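## Task

Scene 1: Coil the red wire around the reel as one continuous strand turning in a single direction, until only a small total length stays unwound. Wire counts as wound only when it sits between the two flanges, not over their rims and not in the middle hole. At the end the reel must lie flat and wholly within the painted ring, and neither the reel nor the wire may touch anything fixed to the table, such as an arm base. The result must hold without the robot's help: open the grippers, move the arms away, then declare the scene finished yourself. Ending the scene any other way counts as failure.

## Robot and tools

Robot. Two 6-joint arms, left_arm and right_arm, each with a two-finger parallel gripper and a wrist camera. Base roots in the scene frame: left_arm at (+0.002, +0.345, 0) m, quat_wxyz (+1.000, 0, 0, +0.014); right_arm at (+0.018, -0.308, 0) m, quat_wxyz (+0.996, 0, 0, +0.087). The names are labels, not image sides.

Frame. One shared scene frame for everything: origin on the tabletop midway between the arms, +z up, +x out across the table, left_arm toward +y. Positions in metres, orientations as quaternions written w first (qw, qx, qy, qz). In the gripper's own frame the fingers point along +z and close along y. end_effector_position is the point between the pads, roughly 1 cm short of the fingertips. Reported hand positions may be slightly wrong, worse at long reach.

Row layout. Every motion command uses one row of 16 plain numbers covering both arms, even if only one moves: left x, y, z, qw, qx, qy, qz, opening, then right x, y, z, qw, qx, qy, qz, opening. x, y, z and the quaternion are an absolute target pose in the scene frame, not an offset. Opening runs from -1 (closed) to +1 (fully open, 0.093 m). To hold an arm still, resend its last reported position and quaternion plus its wanted opening in every row; to keep a fixed orientation, repeat your own chosen quaternion rather than copying a drifted reading.

Tools.
- execute_actions(actions): a list of actions run in sequence. Each action is a list of up to 15 rows; each row lasts one control step (1/30 s), and a short action repeats its final row to fill 15 steps (0.5 s). An action is rejected for both arms if any target lies more than 0.6 m from that gripper's current position along any of the gripper's own axes; if the first action fails this, or any action is malformed, nothing runs. An empty list just reports state and images.
- move(target, speed, blocking): target is one 16-number row as above. Both grippers travel straight lines to their poses, finishing together, taking 0.5 to 10 s (cut off at 10 s). speed is the path top speed in m/s, 0.002 to 0.5, default 0.25; turning is capped at twice that in rad/s. Openings are applied at the start. Paths do not avoid obstacles or the other arm; grippers may lag, drift or overshoot speed, especially with a nearly straight arm. blocking=false returns after 0.5 s while motion continues; further moves or actions are refused until a result shows it ended, so use wait or stop.
- wait(seconds): 0 to 10; arms keep their last command; returns early if a running move ends.
- stop(): brakes a running move; needs stopping distance; fingers keep moving.
- zoom_image(camera, region): camera is cam_high, cam_low, cam_left_wrist or cam_right_wrist; region [x0, y0, x1, y1] in pixels from the top-left, at most 504 by 504.
- read_manual(section): only "licences"; moves nothing.
- finished_scene(scene): scene number 1 or 2; ends that scene for good and starts the next. Answering without a tool call ends all remaining scenes.

Motion behaviour. Each control step, the commanded pose is clipped to within 70 mm and 16 degrees of the measured pose, then solved by damped inverse kinematics with position favoured over orientation. Far targets need several actions; after an action the arm goes at most one clipped step further. Joint friction may leave the gripper up to about 31 mm off, and smaller commands may not move it. Joint limits (rad), base to hand: waist -2.618 to 3.054, shoulder 0 to 3.142, elbow 0 to 3.142, wrist pitch -1.571 to 1.571, wrist yaw -1.571 to 1.571, wrist roll -2.094 to 2.094. The simulation continues while you think, holding the last command.

Gripping. grip_measured is the motor position on the opening scale. Pads meet near -0.94; each mm of object width adds about 0.0208. Readings may carry a fixed bias up to 0.02 per gripper. Commanding below an object's width squeezes harder, up to roughly 50 to 62 N per pad (less on thin parts under ~5 mm). Keep sending the closing value to keep holding. The final number in each arm's Joint positions is the opening in metres, floored at zero.

Result lines. State line left_arm: ... | right_arm: ... gives each gripper's position and quaternion. Hand target shows the pose the controller is now driving toward. A move adds a move: line with its ending (done, off_target, moving, held, fault) and limits (paced = target clipped; held = a check blocked steps, after which the arm may speed up), plus each gripper's distance to target; if only one arm is named, the other finished fine. pose unreachable means the clearance check altered or blocked that arm's command. Step readings list positions at some steps; HELD marks steps held back for an arm. FAULT lines report stops. MOTOR HOT appears from 75 °C; at 90 °C that arm halts 10 s; at 100 °C its motors and gripper go limp and it falls (OVER-TEMPERATURE FAULT). Heat partly carries into the next scene.

Cameras. cam_high, cam_low, cam_left_wrist, cam_right_wrist, each 504x504, returned in that order; calibration is approximate.

Avoid. Knocking or placing anything off the table; arms striking or pushing each other; drops, slips, slams and hard presses (faster moves and targets further beyond contact hit harder). Loose objects may occasionally get nudged by outside pushes. Before finishing, release the wire and reel and withdraw both arms so the result stands alone.

Each tool is called by a JSON object that holds its "name" and its "arguments", one argument or row to a line.

## Session

{"name": "execute_actions", "arguments": {
  "actions": []
}}

Scene clock: 0.00 s.
left_arm: end_effector_position=(+0.3420, +0.4060, +0.1047) grip_measured=+0.993 end_effector_quat_wxyz=(+0.052, +0.865, -0.498, +0.036) | right_arm: end_effector_position=(+0.1409, -0.1171, +0.1676) grip_measured=+0.993 end_effector_quat_wxyz=(+0.000, +0.820, -0.539, -0.194)
Joint positions: left_arm=[ 0.212  1.87   1.551 -1.271  0.125 -1.856  0.093] | right_arm=[ 0.55   1.463  1.306 -1.522 -0.376 -1.275  0.093]
Joint velocities: left_arm=[ 0.007  0.002  0.002  0.022 -0.007  0.022 -0.   ] | right_arm=[-0.012 -0.002 -0.017  0.007 -0.022 -0.022 -0.001]
Motor temperatures (°C, as the motors report them): left_arm=[18 16 18 18 16 19] | right_arm=[20 18 16 17 17 20]
Hand target (left_arm): +0.342, +0.406, +0.105; +0.052, +0.865, -0.498, +0.036
Hand target (right_arm): +0.141, -0.117, +0.168; +0.000, +0.820, -0.539, -0.194

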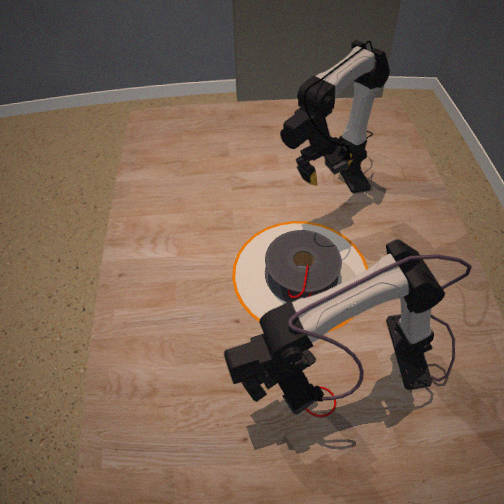

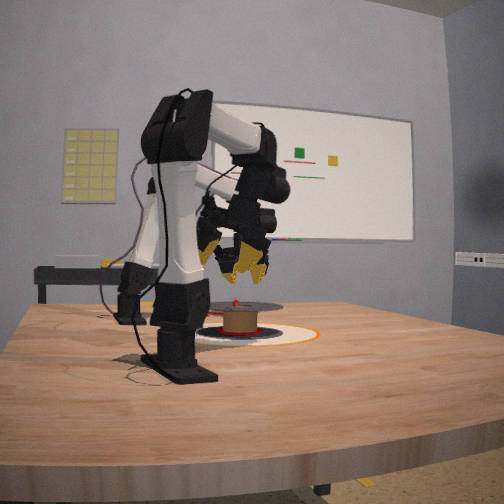

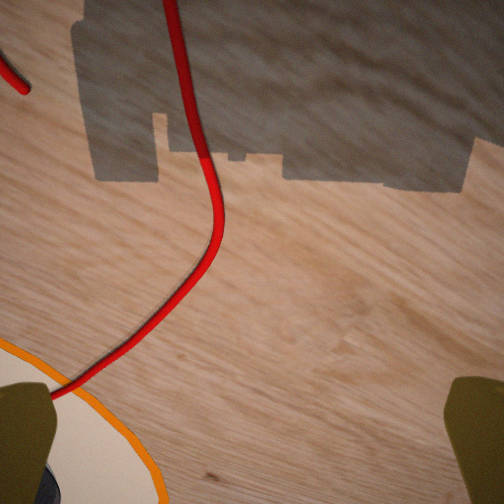

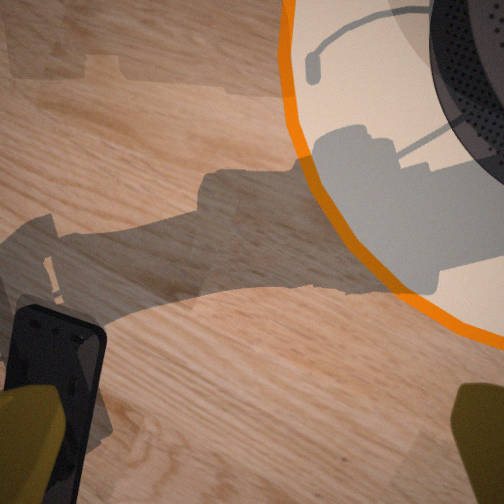

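{"name": "zoom_image", "arguments": {
  "camera": "cam_high",
  "region": [200, 190, 420, 440]
}}

{"name": "zoom_image", "arguments": {
  "camera": "cam_low",
  "region": [160, 270, 340, 370]
}}

Region (200, 190, 420, 440) of cam_high's 504x504 image, scaled by 2.016, with more detail than that image has; it fills the left 444 columns of this view, and the rest is white.

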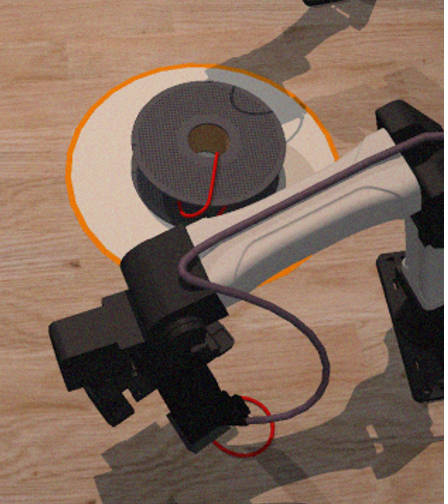

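Region (160, 270, 340, 370) of cam_low's 504x504 image, scaled by 2.800, with more detail than that image has.

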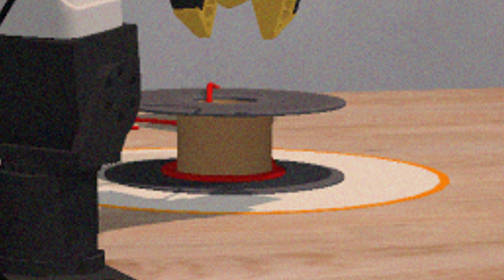

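{"name": "move", "arguments": {
  "target": [0.342,0.406,0.28,0.052,0.865,-0.498,0.036,1,0.141,-0.2,0.25,0.0,0.820,-0.539,-0.194,1],
  "speed": 0.3
}}

Scene clock: 3.93 s.
left_arm: end_effector_position=(+0.3446, +0.4066, +0.2773) grip_measured=+0.993 end_effector_quat_wxyz=(-0.063, +0.855, -0.489, +0.159) | right_arm: end_effector_position=(+0.1426, -0.1953, +0.2434) grip_measured=+0.993 end_effector_quat_wxyz=(-0.201, +0.789, -0.578, -0.058)
Joint positions: left_arm=[ 0.212  1.707  2.013 -1.557  0.125 -1.883  0.093] | right_arm=[ 0.272  0.988  1.306 -1.578 -0.289 -1.385  0.093]
Joint velocities: left_arm=[-0.022 -0.002  0.007  0.007 -0.007 -0.037 -0.   ] | right_arm=[-0.002  0.017 -0.017  0.022 -0.037 -0.037 -0.001]
Motor temperatures (°C, as the motors report them): left_arm=[18 17 18 18 16 19] | right_arm=[20 18 16 17 17 20]
Hand target (left_arm): +0.342, +0.406, +0.279; -0.059, +0.857, -0.486, +0.159
Hand target (right_arm): +0.143, -0.197, +0.248; -0.204, +0.791, -0.575, -0.047
Off the commanded pose (left_arm): 0.004 m, 19 deg; orientation clipped at the last step of the last action.
Off the commanded pose (right_arm): 0.008 m, 28 deg; orientation clipped at the last step of the last action.
joint sent to its limit (left arm) — the command would take joint 4 (wrist pitch) past its lower limit, so that joint was sent only as far as its limit.
joint sent to its limit (right arm) — the command would take joint 4 (wrist pitch) past its lower limit, so that joint was sent only as far as its limit.
move: off_target (left_arm, right_arm); limits=paced
camera_calibration (this result's frames):
cam_left_wrist: T_world_to_cam=[[0.807777, 0.507243, 0.300335, -0.567329], [0.261885, -0.765239, 0.58807, 0.0922912], [0.528122, -0.396376, -0.750981, 0.269435], [0, 0, 0, 1]] pos_world=[0.291811, 0.465196, 0.318456]
cam_right_wrist: T_world_to_cam=[[0.93864, 0.242111, 0.245638, -0.145814], [0.233307, -0.970242, 0.0647885, -0.198952], [0.254014, -0.00350399, -0.967194, 0.278625], [0, 0, 0, 1]] pos_world=[0.112509, -0.156752, 0.318192]

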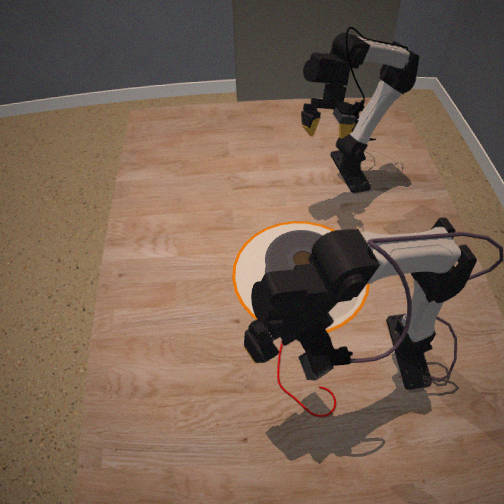

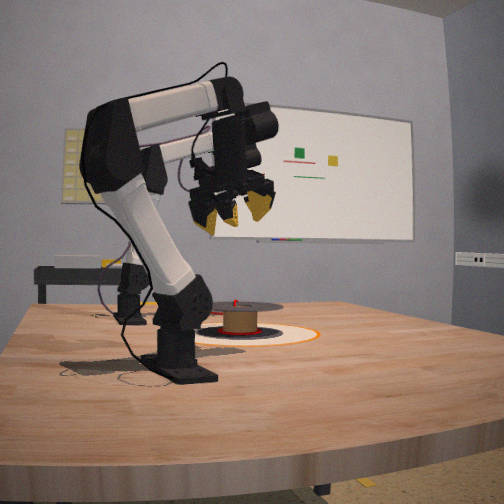

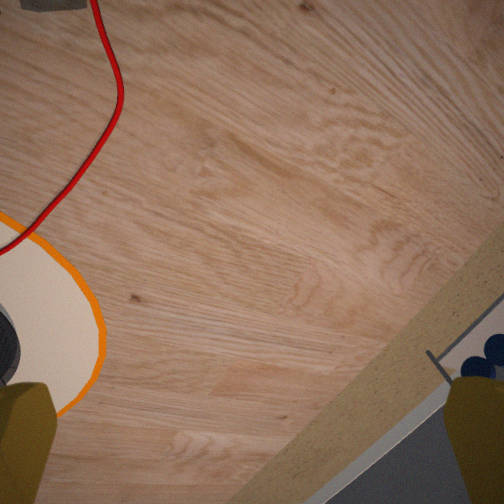

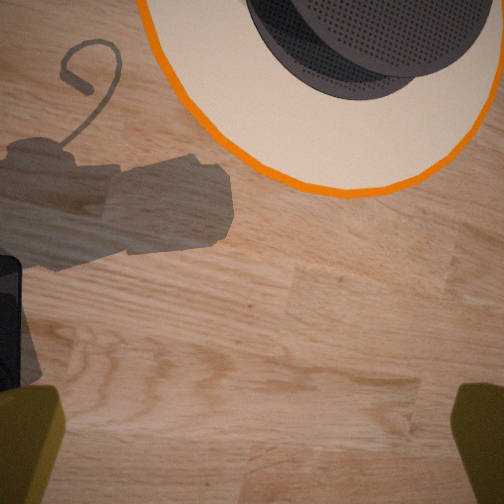

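{"name": "move", "arguments": {
  "target": [0.0,0.56,0.2,0,0.707,-0.707,0,1,0.1,-0.5,0.2,0.0,0.5,-0.866,0,1],
  "speed": 0.3
}}

Scene clock: 7.40 s.
left_arm: end_effector_position=(+0.0106, +0.5619, +0.1962) grip_measured=+0.993 end_effector_quat_wxyz=(-0.019, +0.708, -0.706, -0.003) | right_arm: end_effector_position=(+0.1055, -0.4926, +0.1956) grip_measured=+0.993 end_effector_quat_wxyz=(-0.004, -0.468, +0.884, -0.012)
Joint positions: left_arm=[ 1.522  1.367  1.394 -1.566  0.022 -0.024  0.093] | right_arm=[-1.298  1.324  1.358 -1.581  0.007 -2.098  0.093]
Joint velocities: left_arm=[-0.002 -0.012 -0.007  0.081 -0.007  0.022  0.   ] | right_arm=[ 0.002 -0.007  0.007  0.051  0.037 -0.022 -0.   ]
Motor temperatures (°C, as the motors report them): left_arm=[18 18 19 18 16 19] | right_arm=[20 18 17 18 17 20]
Hand target (left_arm): +0.007, +0.565, +0.198; -0.015, +0.708, -0.706, -0.008
Hand target (right_arm): +0.103, -0.497, +0.199; -0.010, -0.466, +0.885, -0.016
Off the commanded pose (left_arm): 0.011 m, 2 deg.
Off the commanded pose (right_arm): 0.010 m, 4 deg.
joint sent to its limit (left arm) — the command would take joint 4 (wrist pitch) past its lower limit, so that joint was sent only as far as its limit.
joint sent to its limit (right arm) — the command would take joint 4 (wrist pitch) past its lower limit and joint 6 (wrist roll) past its lower limit, so those joints were sent only as far as their limits.
move: off_target (left_arm, right_arm); limits=paced
camera_calibration (this result's frames):
cam_left_wrist: T_world_to_cam=[[0.998186, -0.00832747, 0.0596344, -0.0169778], [-0.0316999, -0.914706, 0.402875, 0.469692], [0.051193, -0.404034, -0.91331, 0.487683], [0, 0, 0, 1]] pos_world=[0.00687024, 0.626529, 0.257191]
cam_right_wrist: T_world_to_cam=[[0.82152, -0.569937, 0.0166472, -0.370112], [-0.524153, -0.74339, 0.415493, -0.352596], [-0.22443, -0.350062, -0.909444, 0.109302], [0, 0, 0, 1]] pos_world=[0.143771, -0.434795, 0.252067]

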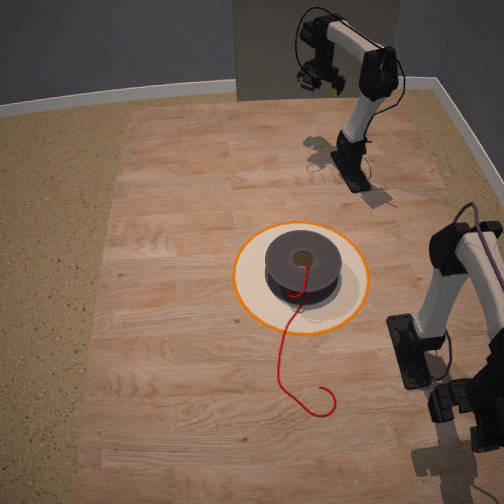

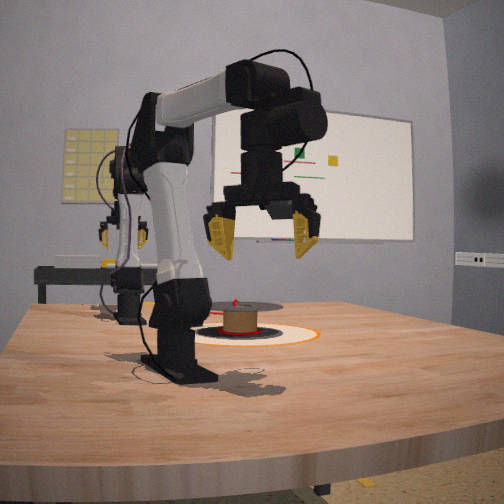

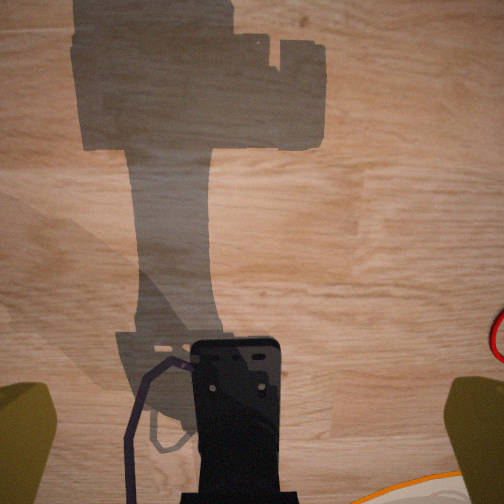

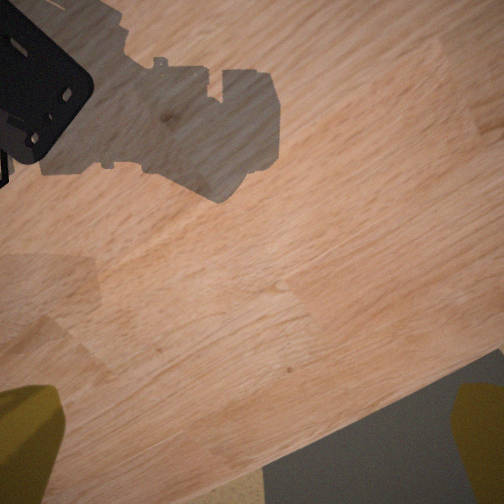

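{"name": "zoom_image", "arguments": {
  "camera": "cam_high",
  "region": [220, 210, 390, 430]
}}

Region (220, 210, 390, 430) of cam_high's 504x504 image, scaled by 2.291, with more detail than that image has; it fills the left 389 columns of this view, and the rest is white.

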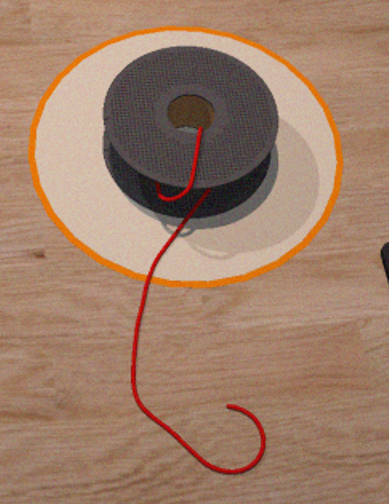

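{"name": "zoom_image", "arguments": {
  "camera": "cam_high",
  "region": [255, 225, 355, 325]
}}

{"name": "zoom_image", "arguments": {
  "camera": "cam_low",
  "region": [190, 285, 300, 345]
}}

Region (255, 225, 355, 325) of cam_high's 504x504 image, scaled by 5.040, with more detail than that image has.

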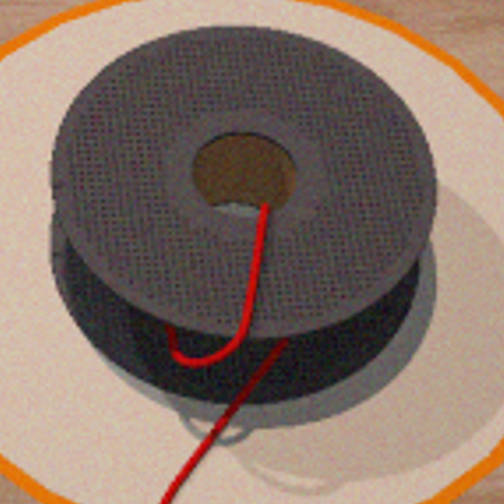

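Region (190, 285, 300, 345) of cam_low's 504x504 image, scaled by 4.582, with more detail than that image has; it fills the top 275 rows of this view, and the rest is white.

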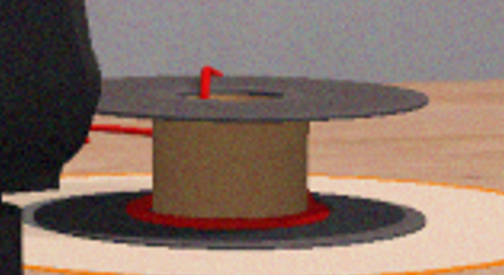

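{"name": "move", "arguments": {
  "target": [0.25,0.4,0.18,0,0.105,-0.995,0,1,0.103,-0.497,0.199,0,0.5,-0.866,0,1],
  "speed": 0.4
}}

{"name": "move", "arguments": {
  "target": [0.25,0.05,0.15,0,0.423,0.906,0,1,0.103,-0.497,0.199,0,0.5,-0.866,0,1],
  "speed": 0.4
}}

Scene clock: 19.90 s.
left_arm: end_effector_position=(+0.2352, +0.3960, +0.1796) grip_measured=+0.994 end_effector_quat_wxyz=(-0.012, -0.112, +0.994, -0.006) | right_arm: end_effector_position=(+0.1016, -0.4945, +0.1957) grip_measured=+0.993 end_effector_quat_wxyz=(-0.017, -0.468, +0.884, -0.012)
Joint positions: left_arm=[ 0.196  1.482  1.423 -1.537  0.009 -0.001  0.093] | right_arm=[-1.298  1.324  1.358 -1.581  0.033 -2.098  0.093]
Joint velocities: left_arm=[ 0.012  0.002 -0.017 -0.037 -0.037 -0.037 -0.001] | right_arm=[-0.002 -0.002 -0.017 -0.022 -0.007 -0.022  0.   ]
Motor temperatures (°C, as the motors report them): left_arm=[18 18 20 18 16 19] | right_arm=[20 19 18 18 17 20]
Hand target (left_arm): +0.243, +0.397, +0.180; -0.005, -0.105, +0.994, -0.003
Hand target (right_arm): +0.104, -0.497, +0.199; -0.023, -0.476, +0.879, -0.013
Off the commanded pose (left_arm): 0.015 m, 2 deg.
Off the commanded pose (right_arm): 0.004 m, 5 deg.
joint sent to its limit (right arm) — the command would take joint 4 (wrist pitch) past its lower limit and joint 6 (wrist roll) past its lower limit, so those joints were sent only as far as their limits.
move: off_target (left_arm, right_arm)
camera_calibration (this result's frames):
cam_left_wrist: T_world_to_cam=[[0.214248, -0.975674, 0.0464555, 0.328165], [-0.874811, -0.170508, 0.453468, 0.226278], [-0.434515, -0.137794, -0.890061, 0.398657], [0, 0, 0, 1]] pos_world=[0.300865, 0.413697, 0.236974]
cam_right_wrist: T_world_to_cam=[[0.821393, -0.570349, 0.00382432, -0.365633], [-0.514672, -0.738286, 0.435943, -0.358541], [-0.245816, -0.360049, -0.899966, 0.103217], [0, 0, 0, 1]] pos_world=[0.14117, -0.436081, 0.250594]

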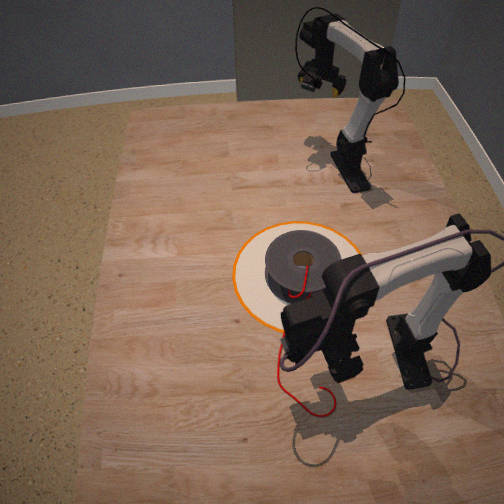

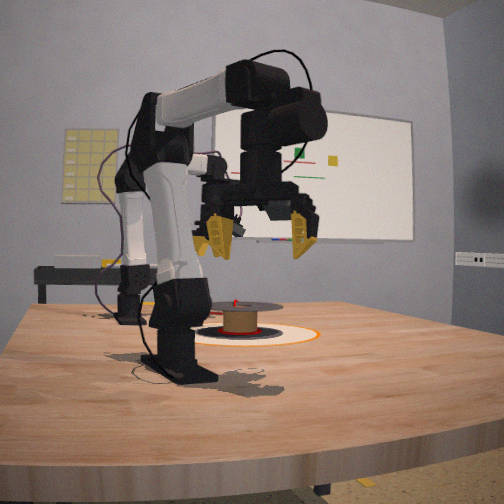

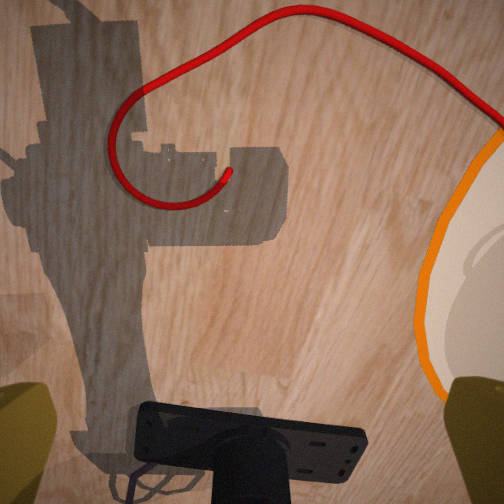

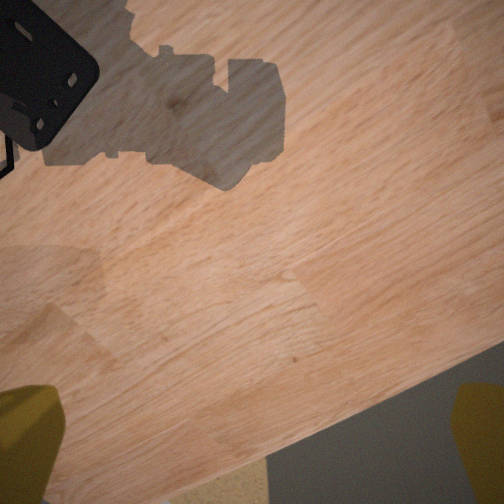

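Scene clock: 21.87 s.
left_arm: end_effector_position=(+0.2429, +0.0522, +0.1513) grip_measured=+0.994 end_effector_quat_wxyz=(-0.001, +0.420, +0.907, -0.006) | right_arm: end_effector_position=(+0.1014, -0.4945, +0.1957) grip_measured=+0.993 end_effector_quat_wxyz=(-0.018, -0.468, +0.884, -0.012)
Joint positions: left_arm=[-0.904  1.996  1.914 -1.486  0.011 -0.009  0.093] | right_arm=[-1.298  1.324  1.358 -1.581  0.034 -2.098  0.093]
Joint velocities: left_arm=[ 0.017 -0.002  0.002  0.022 -0.022 -0.007 -0.001] | right_arm=[ 0.002  0.002  0.012  0.037  0.051 -0.081 -0.001]
Motor temperatures (°C, as the motors report them): left_arm=[18 18 20 18 16 19] | right_arm=[20 19 18 18 17 20]
Hand target (left_arm): +0.244, +0.053, +0.151; -0.005, +0.423, +0.906, +0.000
Hand target (right_arm): +0.103, -0.497, +0.199; -0.023, -0.476, +0.879, -0.013
Off the commanded pose (left_arm): 0.008 m, 1 deg.
Off the commanded pose (right_arm): 0.004 m, 5 deg.
joint sent to its limit (right arm) — the command would take joint 4 (wrist pitch) past its lower limit and joint 6 (wrist roll) past its lower limit, so those joints were sent only as far as their limits.
move: off_target (right_arm)
camera_calibration (this result's frames):
cam_left_wrist: T_world_to_cam=[[-0.767863, -0.638742, 0.0489307, 0.21307], [-0.561646, 0.707981, 0.428154, 0.0690948], [-0.308122, 0.301282, -0.90238, 0.277625], [0, 0, 0, 1]] pos_world=[0.287958, 0.00353546, 0.210515]
cam_right_wrist: T_world_to_cam=[[0.821385, -0.570364, 0.00344731, -0.365502], [-0.514386, -0.738133, 0.43654, -0.358713], [-0.246442, -0.360341, -0.899678, 0.103035], [0, 0, 0, 1]] pos_world=[0.141093, -0.436119, 0.250551]

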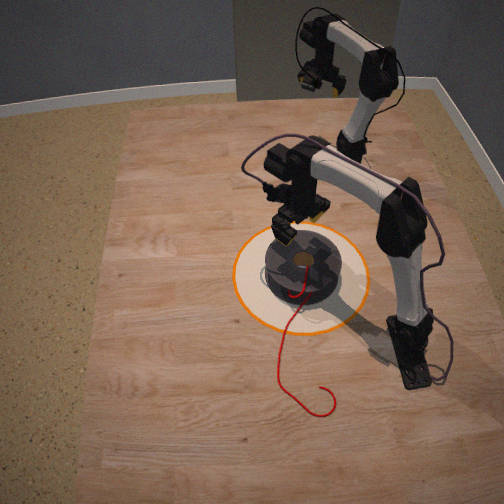

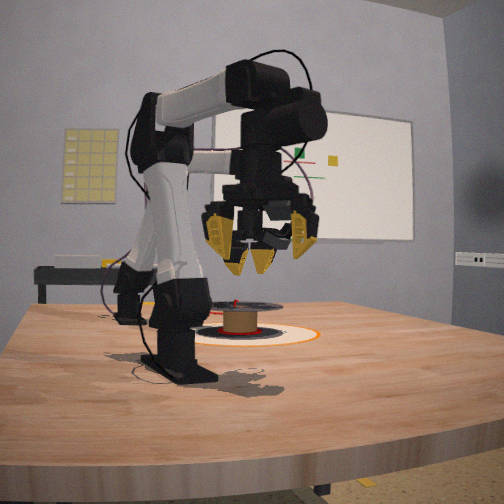

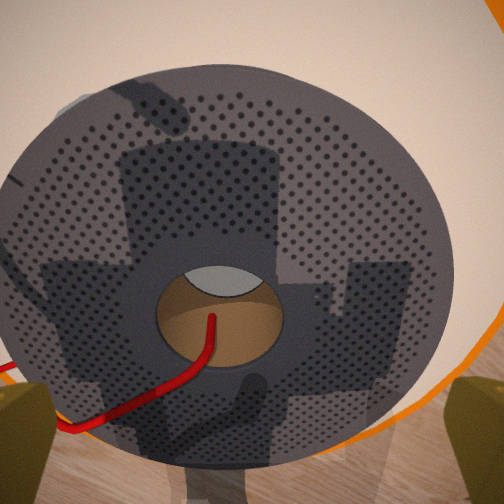

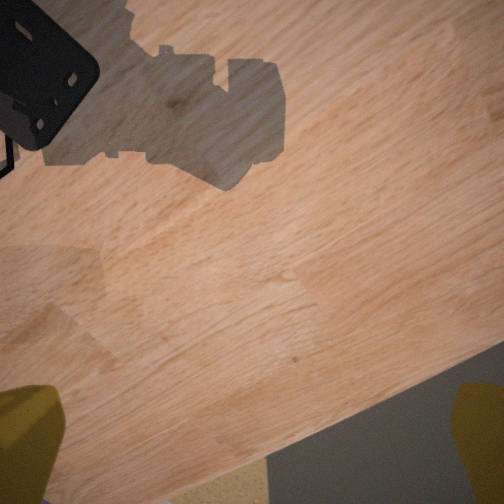

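{"name": "zoom_image", "arguments": {
  "camera": "cam_high",
  "region": [240, 170, 380, 310]
}}

Region (240, 170, 380, 310) of cam_high's 504x504 image, scaled by 3.600, with more detail than that image has.

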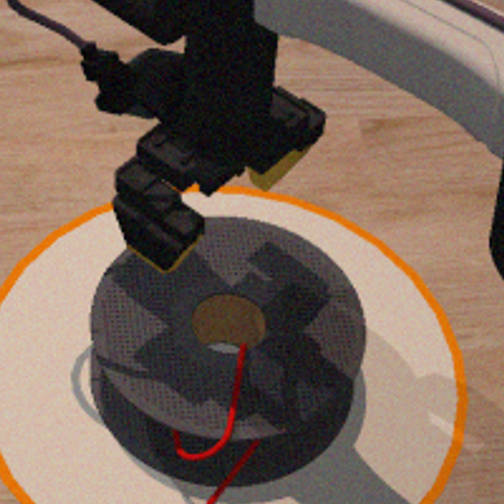

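{"name": "move", "arguments": {
  "target": [0.25,0.30,0.12,0.183,0.683,-0.683,0.183,1,0.103,-0.497,0.199,0,0.5,-0.866,0,1],
  "speed": 0.3
}}

Scene clock: 37.37 s.
left_arm: end_effector_position=(+0.2538, +0.2973, +0.1170) grip_measured=+0.994 end_effector_quat_wxyz=(+0.189, +0.680, -0.687, +0.174) | right_arm: end_effector_position=(+0.1014, -0.4945, +0.1957) grip_measured=+0.993 end_effector_quat_wxyz=(-0.018, -0.468, +0.884, -0.012)
Joint positions: left_arm=[ 0.114  1.559  1.156 -1.275  0.511 -1.392  0.093] | right_arm=[-1.298  1.324  1.358 -1.581  0.034 -2.098  0.093]
Joint velocities: left_arm=[-0.002 -0.002  0.002  0.022  0.007 -0.037 -0.001] | right_arm=[-0.017 -0.002  0.002 -0.037 -0.007  0.007 -0.   ]
Motor temperatures (°C, as the motors report them): left_arm=[18 21 21 18 16 19] | right_arm=[20 19 20 18 17 20]
Hand target (left_arm): +0.254, +0.297, +0.120; +0.183, +0.682, -0.683, +0.187
Hand target (right_arm): +0.104, -0.497, +0.199; -0.023, -0.476, +0.879, -0.013
Off the commanded pose (left_arm): 0.006 m, 1 deg.
Off the commanded pose (right_arm): 0.004 m, 5 deg.
joint sent to its limit (right arm) — the command would take joint 4 (wrist pitch) past its lower limit and joint 6 (wrist roll) past its lower limit, so those joints were sent only as far as their limits.
move: off_target (right_arm)
camera_calibration (this result's frames):
cam_left_wrist: T_world_to_cam=[[0.999812, -0.00372856, 0.0190288, -0.254251], [-0.017777, -0.568187, 0.822708, 0.111559], [0.00774439, -0.822891, -0.568146, 0.391158], [0, 0, 0, 1]] pos_world=[0.253157, 0.384319, 0.135292]
cam_right_wrist: T_world_to_cam=[[0.821385, -0.570364, 0.00344731, -0.365502], [-0.514386, -0.738133, 0.43654, -0.358713], [-0.246442, -0.360341, -0.899678, 0.103035], [0, 0, 0, 1]] pos_world=[0.141093, -0.436119, 0.250551]

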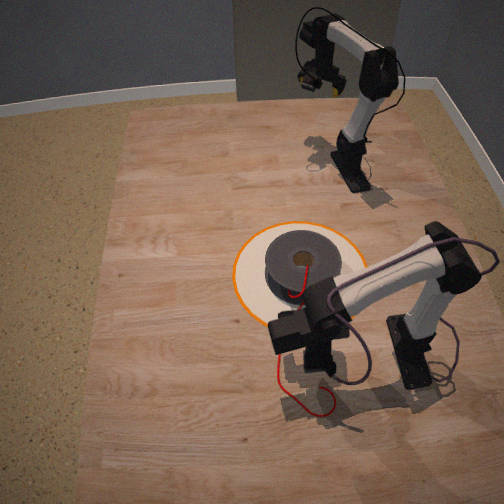

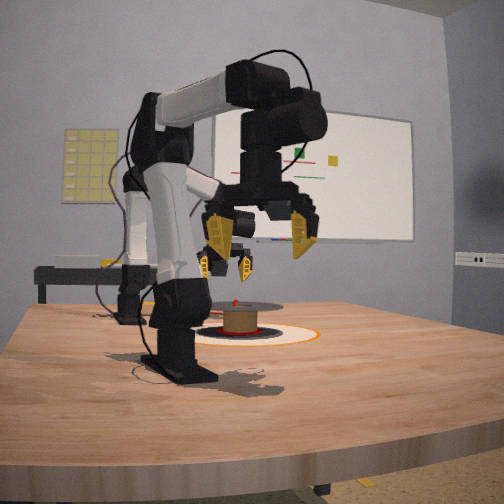

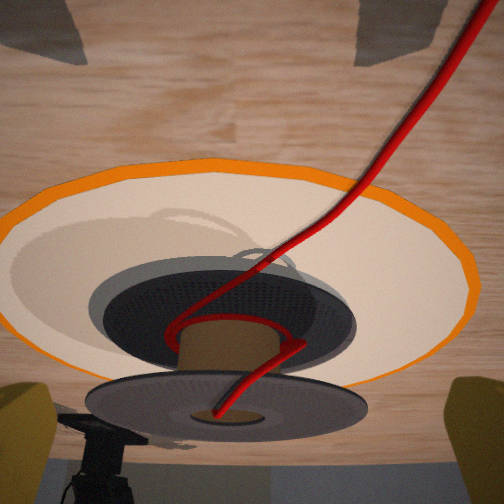

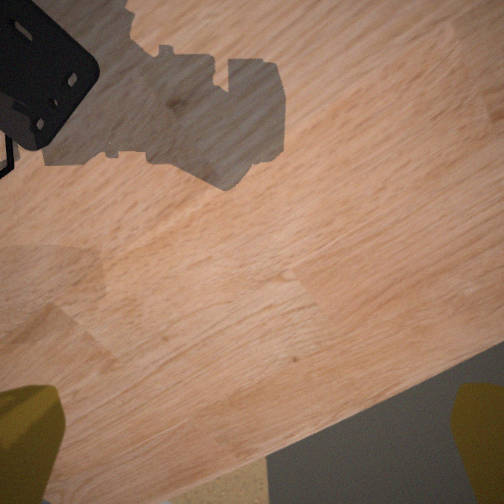

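{"name": "zoom_image", "arguments": {
  "camera": "cam_left_wrist",
  "region": [80, 230, 380, 450]
}}

Region (80, 230, 380, 450) of cam_left_wrist's 504x504 image, scaled by 1.680, with more detail than that image has; it fills the top 370 rows of this view, and the rest is white.

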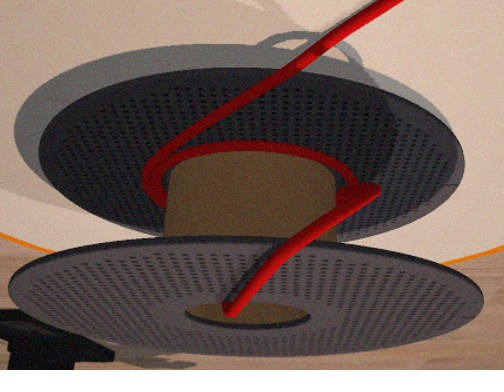

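{"name": "move", "arguments": {
  "target": [0.24,0.22,0.14,0,0,1,0,0.2,0.103,-0.497,0.199,0,0.5,-0.866,0,1],
  "speed": 0.3
}}

{"name": "move", "arguments": {
  "target": [0.228,0.14,0.12,0,0.707,0.707,0,0.2,0.103,-0.497,0.199,0,0.5,-0.866,0,1],
  "speed": 0.3
}}

Scene clock: 43.73 s.
left_arm: end_effector_position=(+0.2346, +0.2232, +0.1325) grip_measured=+0.202 end_effector_quat_wxyz=(-0.016, -0.007, +1.000, +0.001) | right_arm: end_effector_position=(+0.1014, -0.4945, +0.1957) grip_measured=+0.993 end_effector_quat_wxyz=(-0.018, -0.468, +0.884, -0.012)
Joint positions: left_arm=[-0.5    1.559  1.308 -1.349  0.013 -0.486  0.055] | right_arm=[-1.298  1.324  1.358 -1.581  0.034 -2.098  0.093]
Joint velocities: left_arm=[ 0.002  0.017  0.012  0.022 -0.066  0.037 -0.001] | right_arm=[-0.002 -0.017  0.002 -0.022 -0.022  0.022 -0.   ]
Motor temperatures (°C, as the motors report them): left_arm=[18 22 22 18 16 19] | right_arm=[20 19 20 18 17 20]
Hand target (left_arm): +0.238, +0.222, +0.139; -0.002, +0.000, +1.000, +0.001
Hand target (right_arm): +0.104, -0.497, +0.199; -0.023, -0.476, +0.879, -0.013
Off the commanded pose (left_arm): 0.010 m, 2 deg.
Off the commanded pose (right_arm): 0.004 m, 5 deg.
joint sent to its limit (right arm) — the command would take joint 4 (wrist pitch) past its lower limit and joint 6 (wrist roll) past its lower limit, so those joints were sent only as far as their limits.
move: off_target (right_arm)
camera_calibration (this result's frames):
cam_left_wrist: T_world_to_cam=[[0.00537111, -0.99933, 0.03619, 0.217548], [-0.888327, 0.0118499, 0.459058, 0.179349], [-0.459179, -0.0346142, -0.887669, 0.315085], [0, 0, 0, 1]] pos_world=[0.302833, 0.226183, 0.189486]
cam_right_wrist: T_world_to_cam=[[0.821385, -0.570364, 0.00344731, -0.365502], [-0.514386, -0.738133, 0.43654, -0.358713], [-0.246442, -0.360341, -0.899678, 0.103035], [0, 0, 0, 1]] pos_world=[0.141093, -0.436119, 0.250551]

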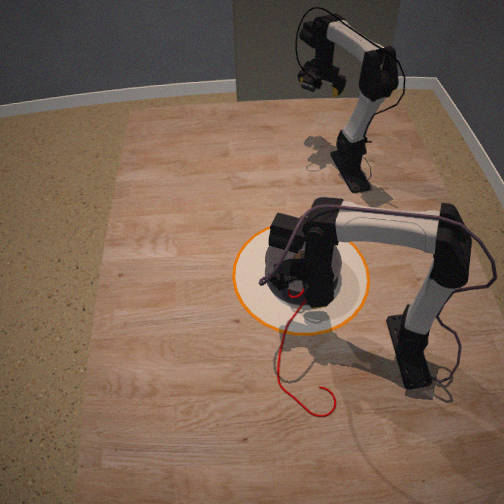

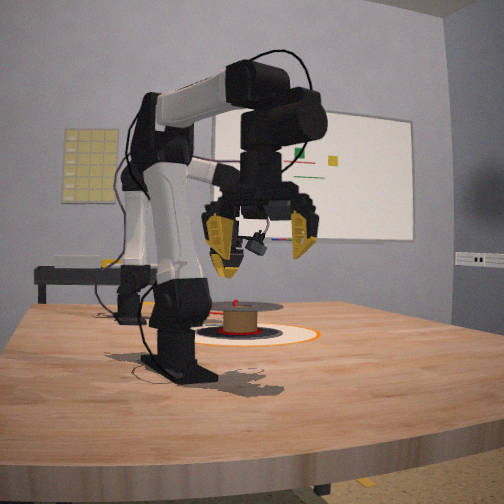

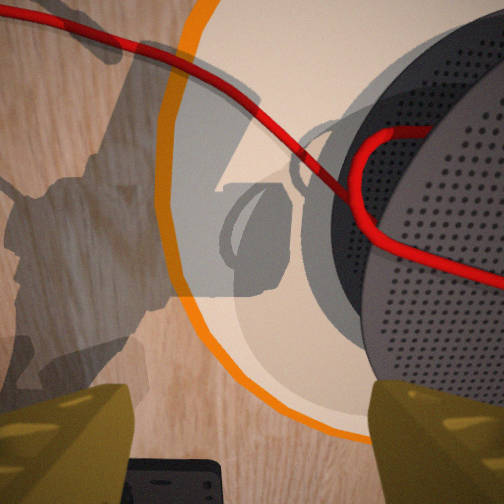

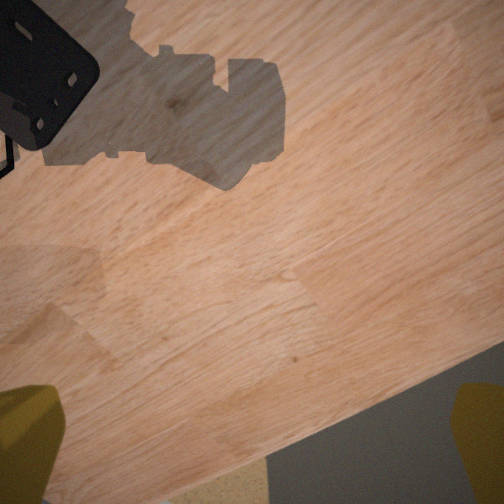

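Scene clock: 46.93 s.
left_arm: end_effector_position=(+0.2202, +0.1477, +0.1212) grip_measured=+0.202 end_effector_quat_wxyz=(-0.009, +0.702, +0.712, -0.005) | right_arm: end_effector_position=(+0.1014, -0.4945, +0.1957) grip_measured=+0.993 end_effector_quat_wxyz=(-0.018, -0.468, +0.884, -0.012)
Joint positions: left_arm=[-0.757  1.671  1.381 -1.299  0.009  0.826  0.055] | right_arm=[-1.298  1.324  1.358 -1.581  0.034 -2.098  0.093]
Joint velocities: left_arm=[-0.007 -0.002  0.017 -0.066  0.007  0.022 -0.   ] | right_arm=[-0.017  0.002  0.012  0.066  0.066  0.022  0.001]
Motor temperatures (°C, as the motors report them): left_arm=[18 22 22 18 16 19] | right_arm=[20 19 20 18 17 20]
Hand target (left_arm): +0.227, +0.141, +0.120; -0.001, +0.707, +0.707, +0.000
Hand target (right_arm): +0.104, -0.497, +0.199; -0.023, -0.476, +0.879, -0.013
Off the commanded pose (left_arm): 0.011 m, 1 deg.
Off the commanded pose (right_arm): 0.004 m, 5 deg.
joint sent to its limit (right arm) — the command would take joint 4 (wrist pitch) past its lower limit and joint 6 (wrist roll) past its lower limit, so those joints were sent only as far as their limits.
move: off_target (left_arm, right_arm)
camera_calibration (this result's frames):
cam_left_wrist: T_world_to_cam=[[-0.998343, -0.00616437, 0.0572115, 0.214382], [0.019417, 0.899842, 0.435784, -0.155577], [-0.0541676, 0.436173, -0.898231, 0.138428], [0, 0, 0, 1]] pos_world=[0.224546, 0.0809375, 0.179873]
cam_right_wrist: T_world_to_cam=[[0.821385, -0.570364, 0.00344731, -0.365502], [-0.514386, -0.738133, 0.43654, -0.358713], [-0.246442, -0.360341, -0.899678, 0.103035], [0, 0, 0, 1]] pos_world=[0.141093, -0.436119, 0.250551]

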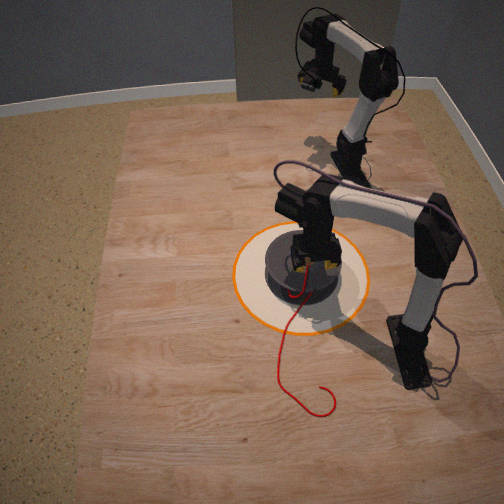

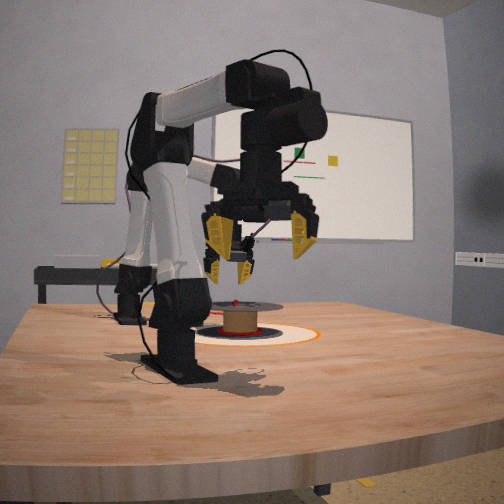

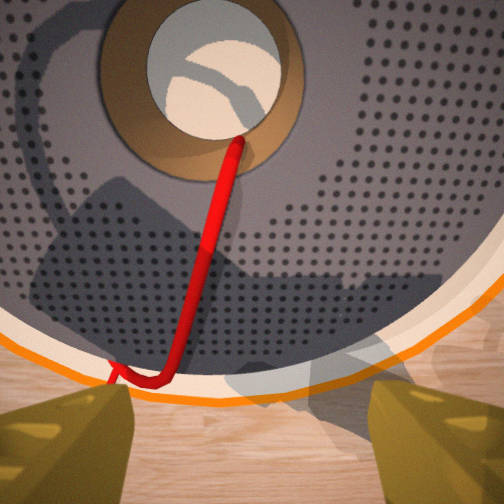

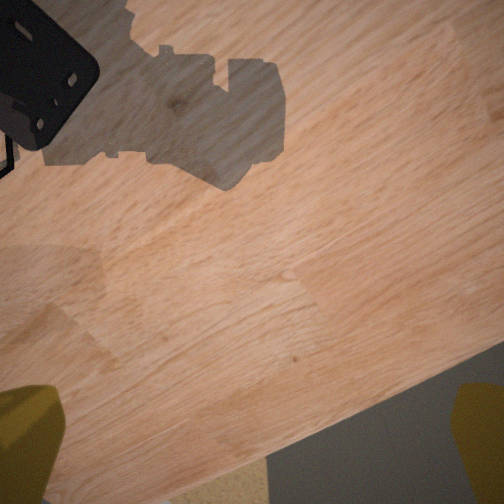

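{"name": "move", "arguments": {
  "target": [0.238,0.142,0.085,0,0.707,0.707,0,-0.2,0.103,-0.497,0.199,0,0.5,-0.866,0,1],
  "speed": 0.1
}}

Scene clock: 48.50 s.
left_arm: end_effector_position=(+0.2344, +0.1394, +0.0924) grip_measured=-0.198 end_effector_quat_wxyz=(+0.004, +0.708, +0.706, -0.004) | right_arm: end_effector_position=(+0.1014, -0.4945, +0.1957) grip_measured=+0.993 end_effector_quat_wxyz=(-0.018, -0.468, +0.884, -0.012)
Joint positions: left_arm=[-0.746  1.719  1.32  -1.165  0.009  0.854  0.036] | right_arm=[-1.298  1.324  1.358 -1.581  0.034 -2.098  0.093]
Joint velocities: left_arm=[-0.012 -0.012  0.002  0.007  0.022 -0.037  0.001] | right_arm=[ 0.007 -0.017 -0.022  0.051  0.007 -0.007 -0.   ]
Motor temperatures (°C, as the motors report them): left_arm=[18 22 22 18 16 19] | right_arm=[20 19 20 18 17 20]
Hand target (left_arm): +0.238, +0.142, +0.085; -0.000, +0.707, +0.707, -0.000
Hand target (right_arm): +0.104, -0.497, +0.199; -0.023, -0.476, +0.879, -0.013
Off the commanded pose (left_arm): 0.009 m, 1 deg.
Off the commanded pose (right_arm): 0.004 m, 5 deg.
joint sent to its limit (right arm) — the command would take joint 4 (wrist pitch) past its lower limit and joint 6 (wrist roll) past its lower limit, so those joints were sent only as far as their limits.
move: off_target (right_arm)
camera_calibration (this result's frames):
cam_left_wrist: T_world_to_cam=[[-0.999216, 0.0121926, 0.037678, 0.229633], [0.0269204, 0.906918, 0.420447, -0.137142], [-0.0290445, 0.421131, -0.906534, 0.113845], [0, 0, 0, 1]] pos_world=[0.236451, 0.0736334, 0.152213]
cam_right_wrist: T_world_to_cam=[[0.821385, -0.570364, 0.00344731, -0.365502], [-0.514386, -0.738133, 0.43654, -0.358713], [-0.246442, -0.360341, -0.899678, 0.103035], [0, 0, 0, 1]] pos_world=[0.141093, -0.436119, 0.250551]

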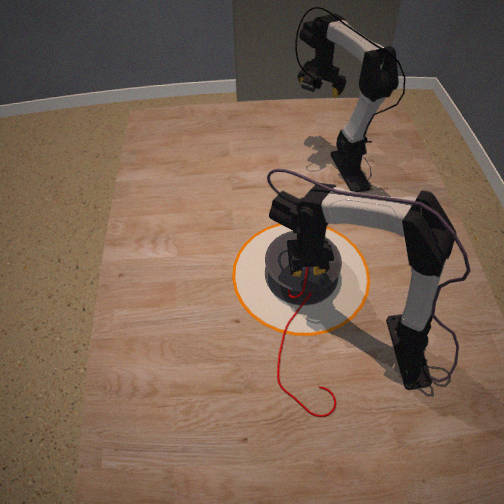

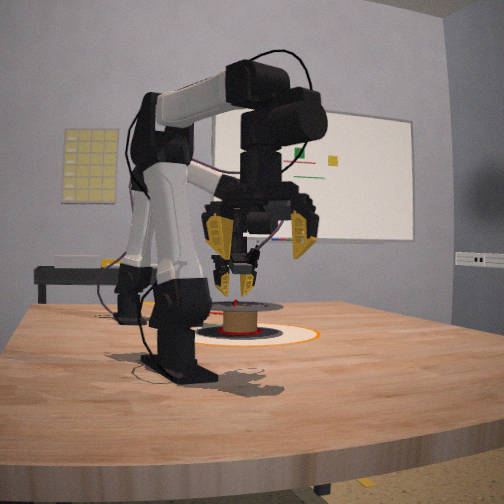

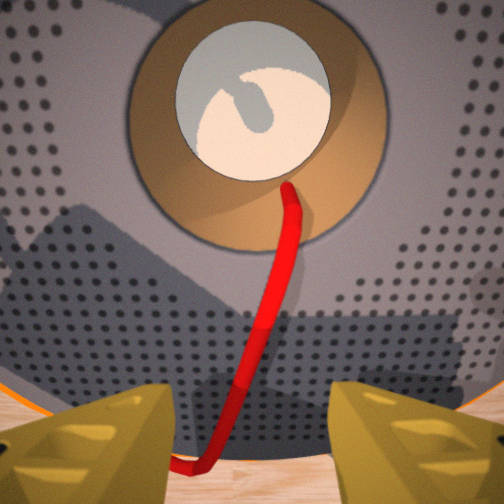

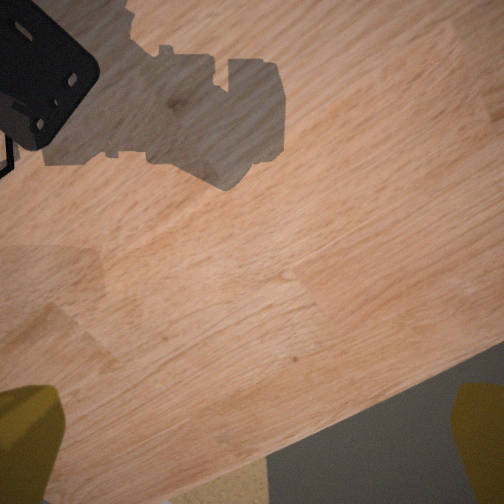

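{"name": "move", "arguments": {
  "target": [0.236,0.142,0.067,0,0.707,0.707,0,-0.4,0.103,-0.497,0.199,0,0.5,-0.866,0,1],
  "speed": 0.05
}}

Scene clock: 50.03 s.
left_arm: end_effector_position=(+0.2340, +0.1398, +0.0775) grip_measured=-0.398 end_effector_quat_wxyz=(+0.009, +0.708, +0.706, -0.004) | right_arm: end_effector_position=(+0.1014, -0.4945, +0.1957) grip_measured=+0.993 end_effector_quat_wxyz=(-0.018, -0.468, +0.884, -0.012)
Joint positions: left_arm=[-0.746  1.719  1.26  -1.095  0.009  0.855  0.026] | right_arm=[-1.298  1.324  1.358 -1.581  0.034 -2.098  0.093]
Joint velocities: left_arm=[-0.022  0.017 -0.007 -0.022 -0.007 -0.037 -0.001] | right_arm=[-0.002 -0.007  0.022  0.007 -0.051  0.037  0.   ]
Motor temperatures (°C, as the motors report them): left_arm=[18 22 22 18 16 19] | right_arm=[20 19 20 18 17 20]
Hand target (left_arm): +0.236, +0.142, +0.067; +0.000, +0.707, +0.707, -0.000
Hand target (right_arm): +0.104, -0.497, +0.199; -0.023, -0.476, +0.879, -0.013
Off the commanded pose (left_arm): 0.011 m, 1 deg.
Off the commanded pose (right_arm): 0.004 m, 5 deg.
joint sent to its limit (right arm) — the command would take joint 4 (wrist pitch) past its lower limit and joint 6 (wrist roll) past its lower limit, so those joints were sent only as far as their limits.
move: off_target (left_arm, right_arm)
camera_calibration (this result's frames):
cam_left_wrist: T_world_to_cam=[[-0.999455, 0.0127877, 0.0304233, 0.230318], [0.0242674, 0.909531, 0.414926, -0.130505], [-0.022365, 0.415438, -0.909346, 0.0996232], [0, 0, 0, 1]] pos_world=[0.235588, 0.0743662, 0.137735]
cam_right_wrist: T_world_to_cam=[[0.821385, -0.570364, 0.00344731, -0.365502], [-0.514386, -0.738133, 0.43654, -0.358713], [-0.246442, -0.360341, -0.899678, 0.103035], [0, 0, 0, 1]] pos_world=[0.141093, -0.436119, 0.250551]

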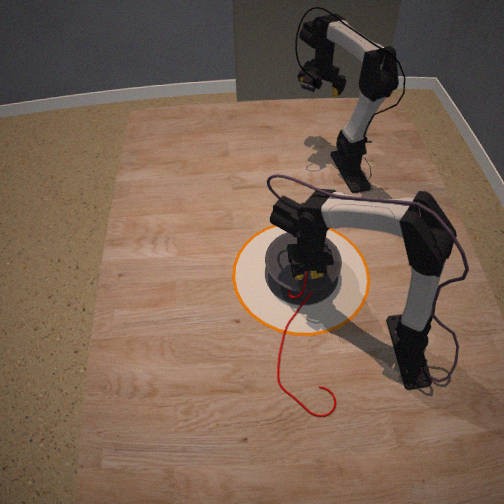

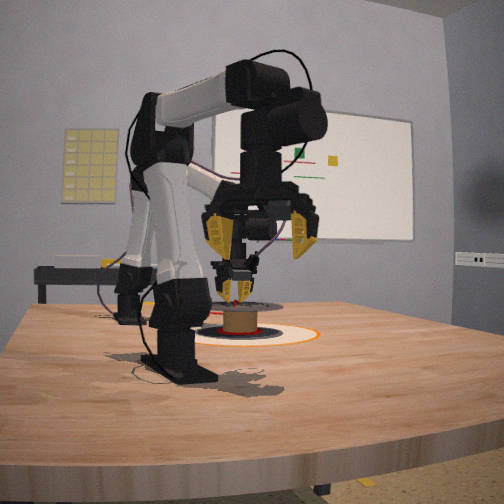

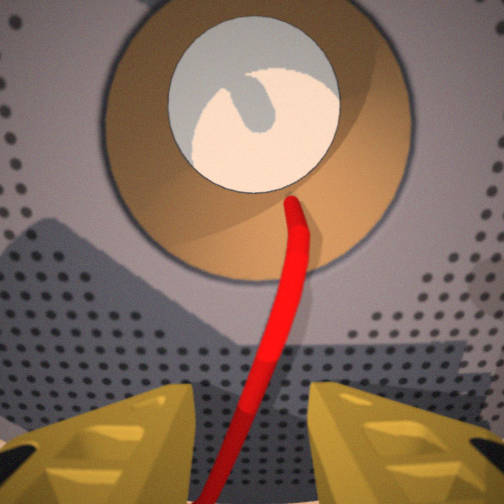

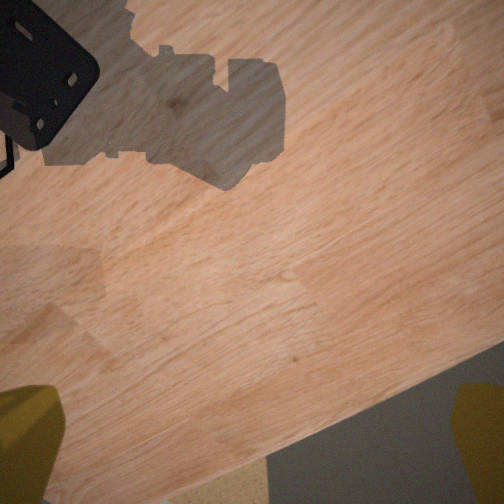

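{"name": "zoom_image", "arguments": {
  "camera": "cam_low",
  "region": [200, 270, 290, 330]
}}

Region (200, 270, 290, 330) of cam_low's 504x504 image, scaled by 5.600, with more detail than that image has.

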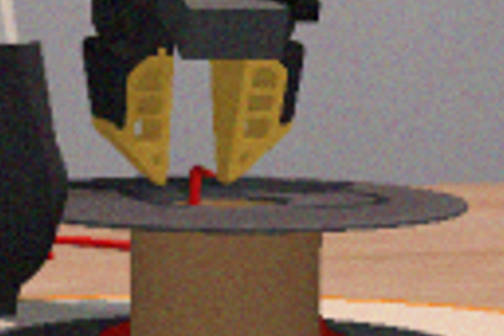

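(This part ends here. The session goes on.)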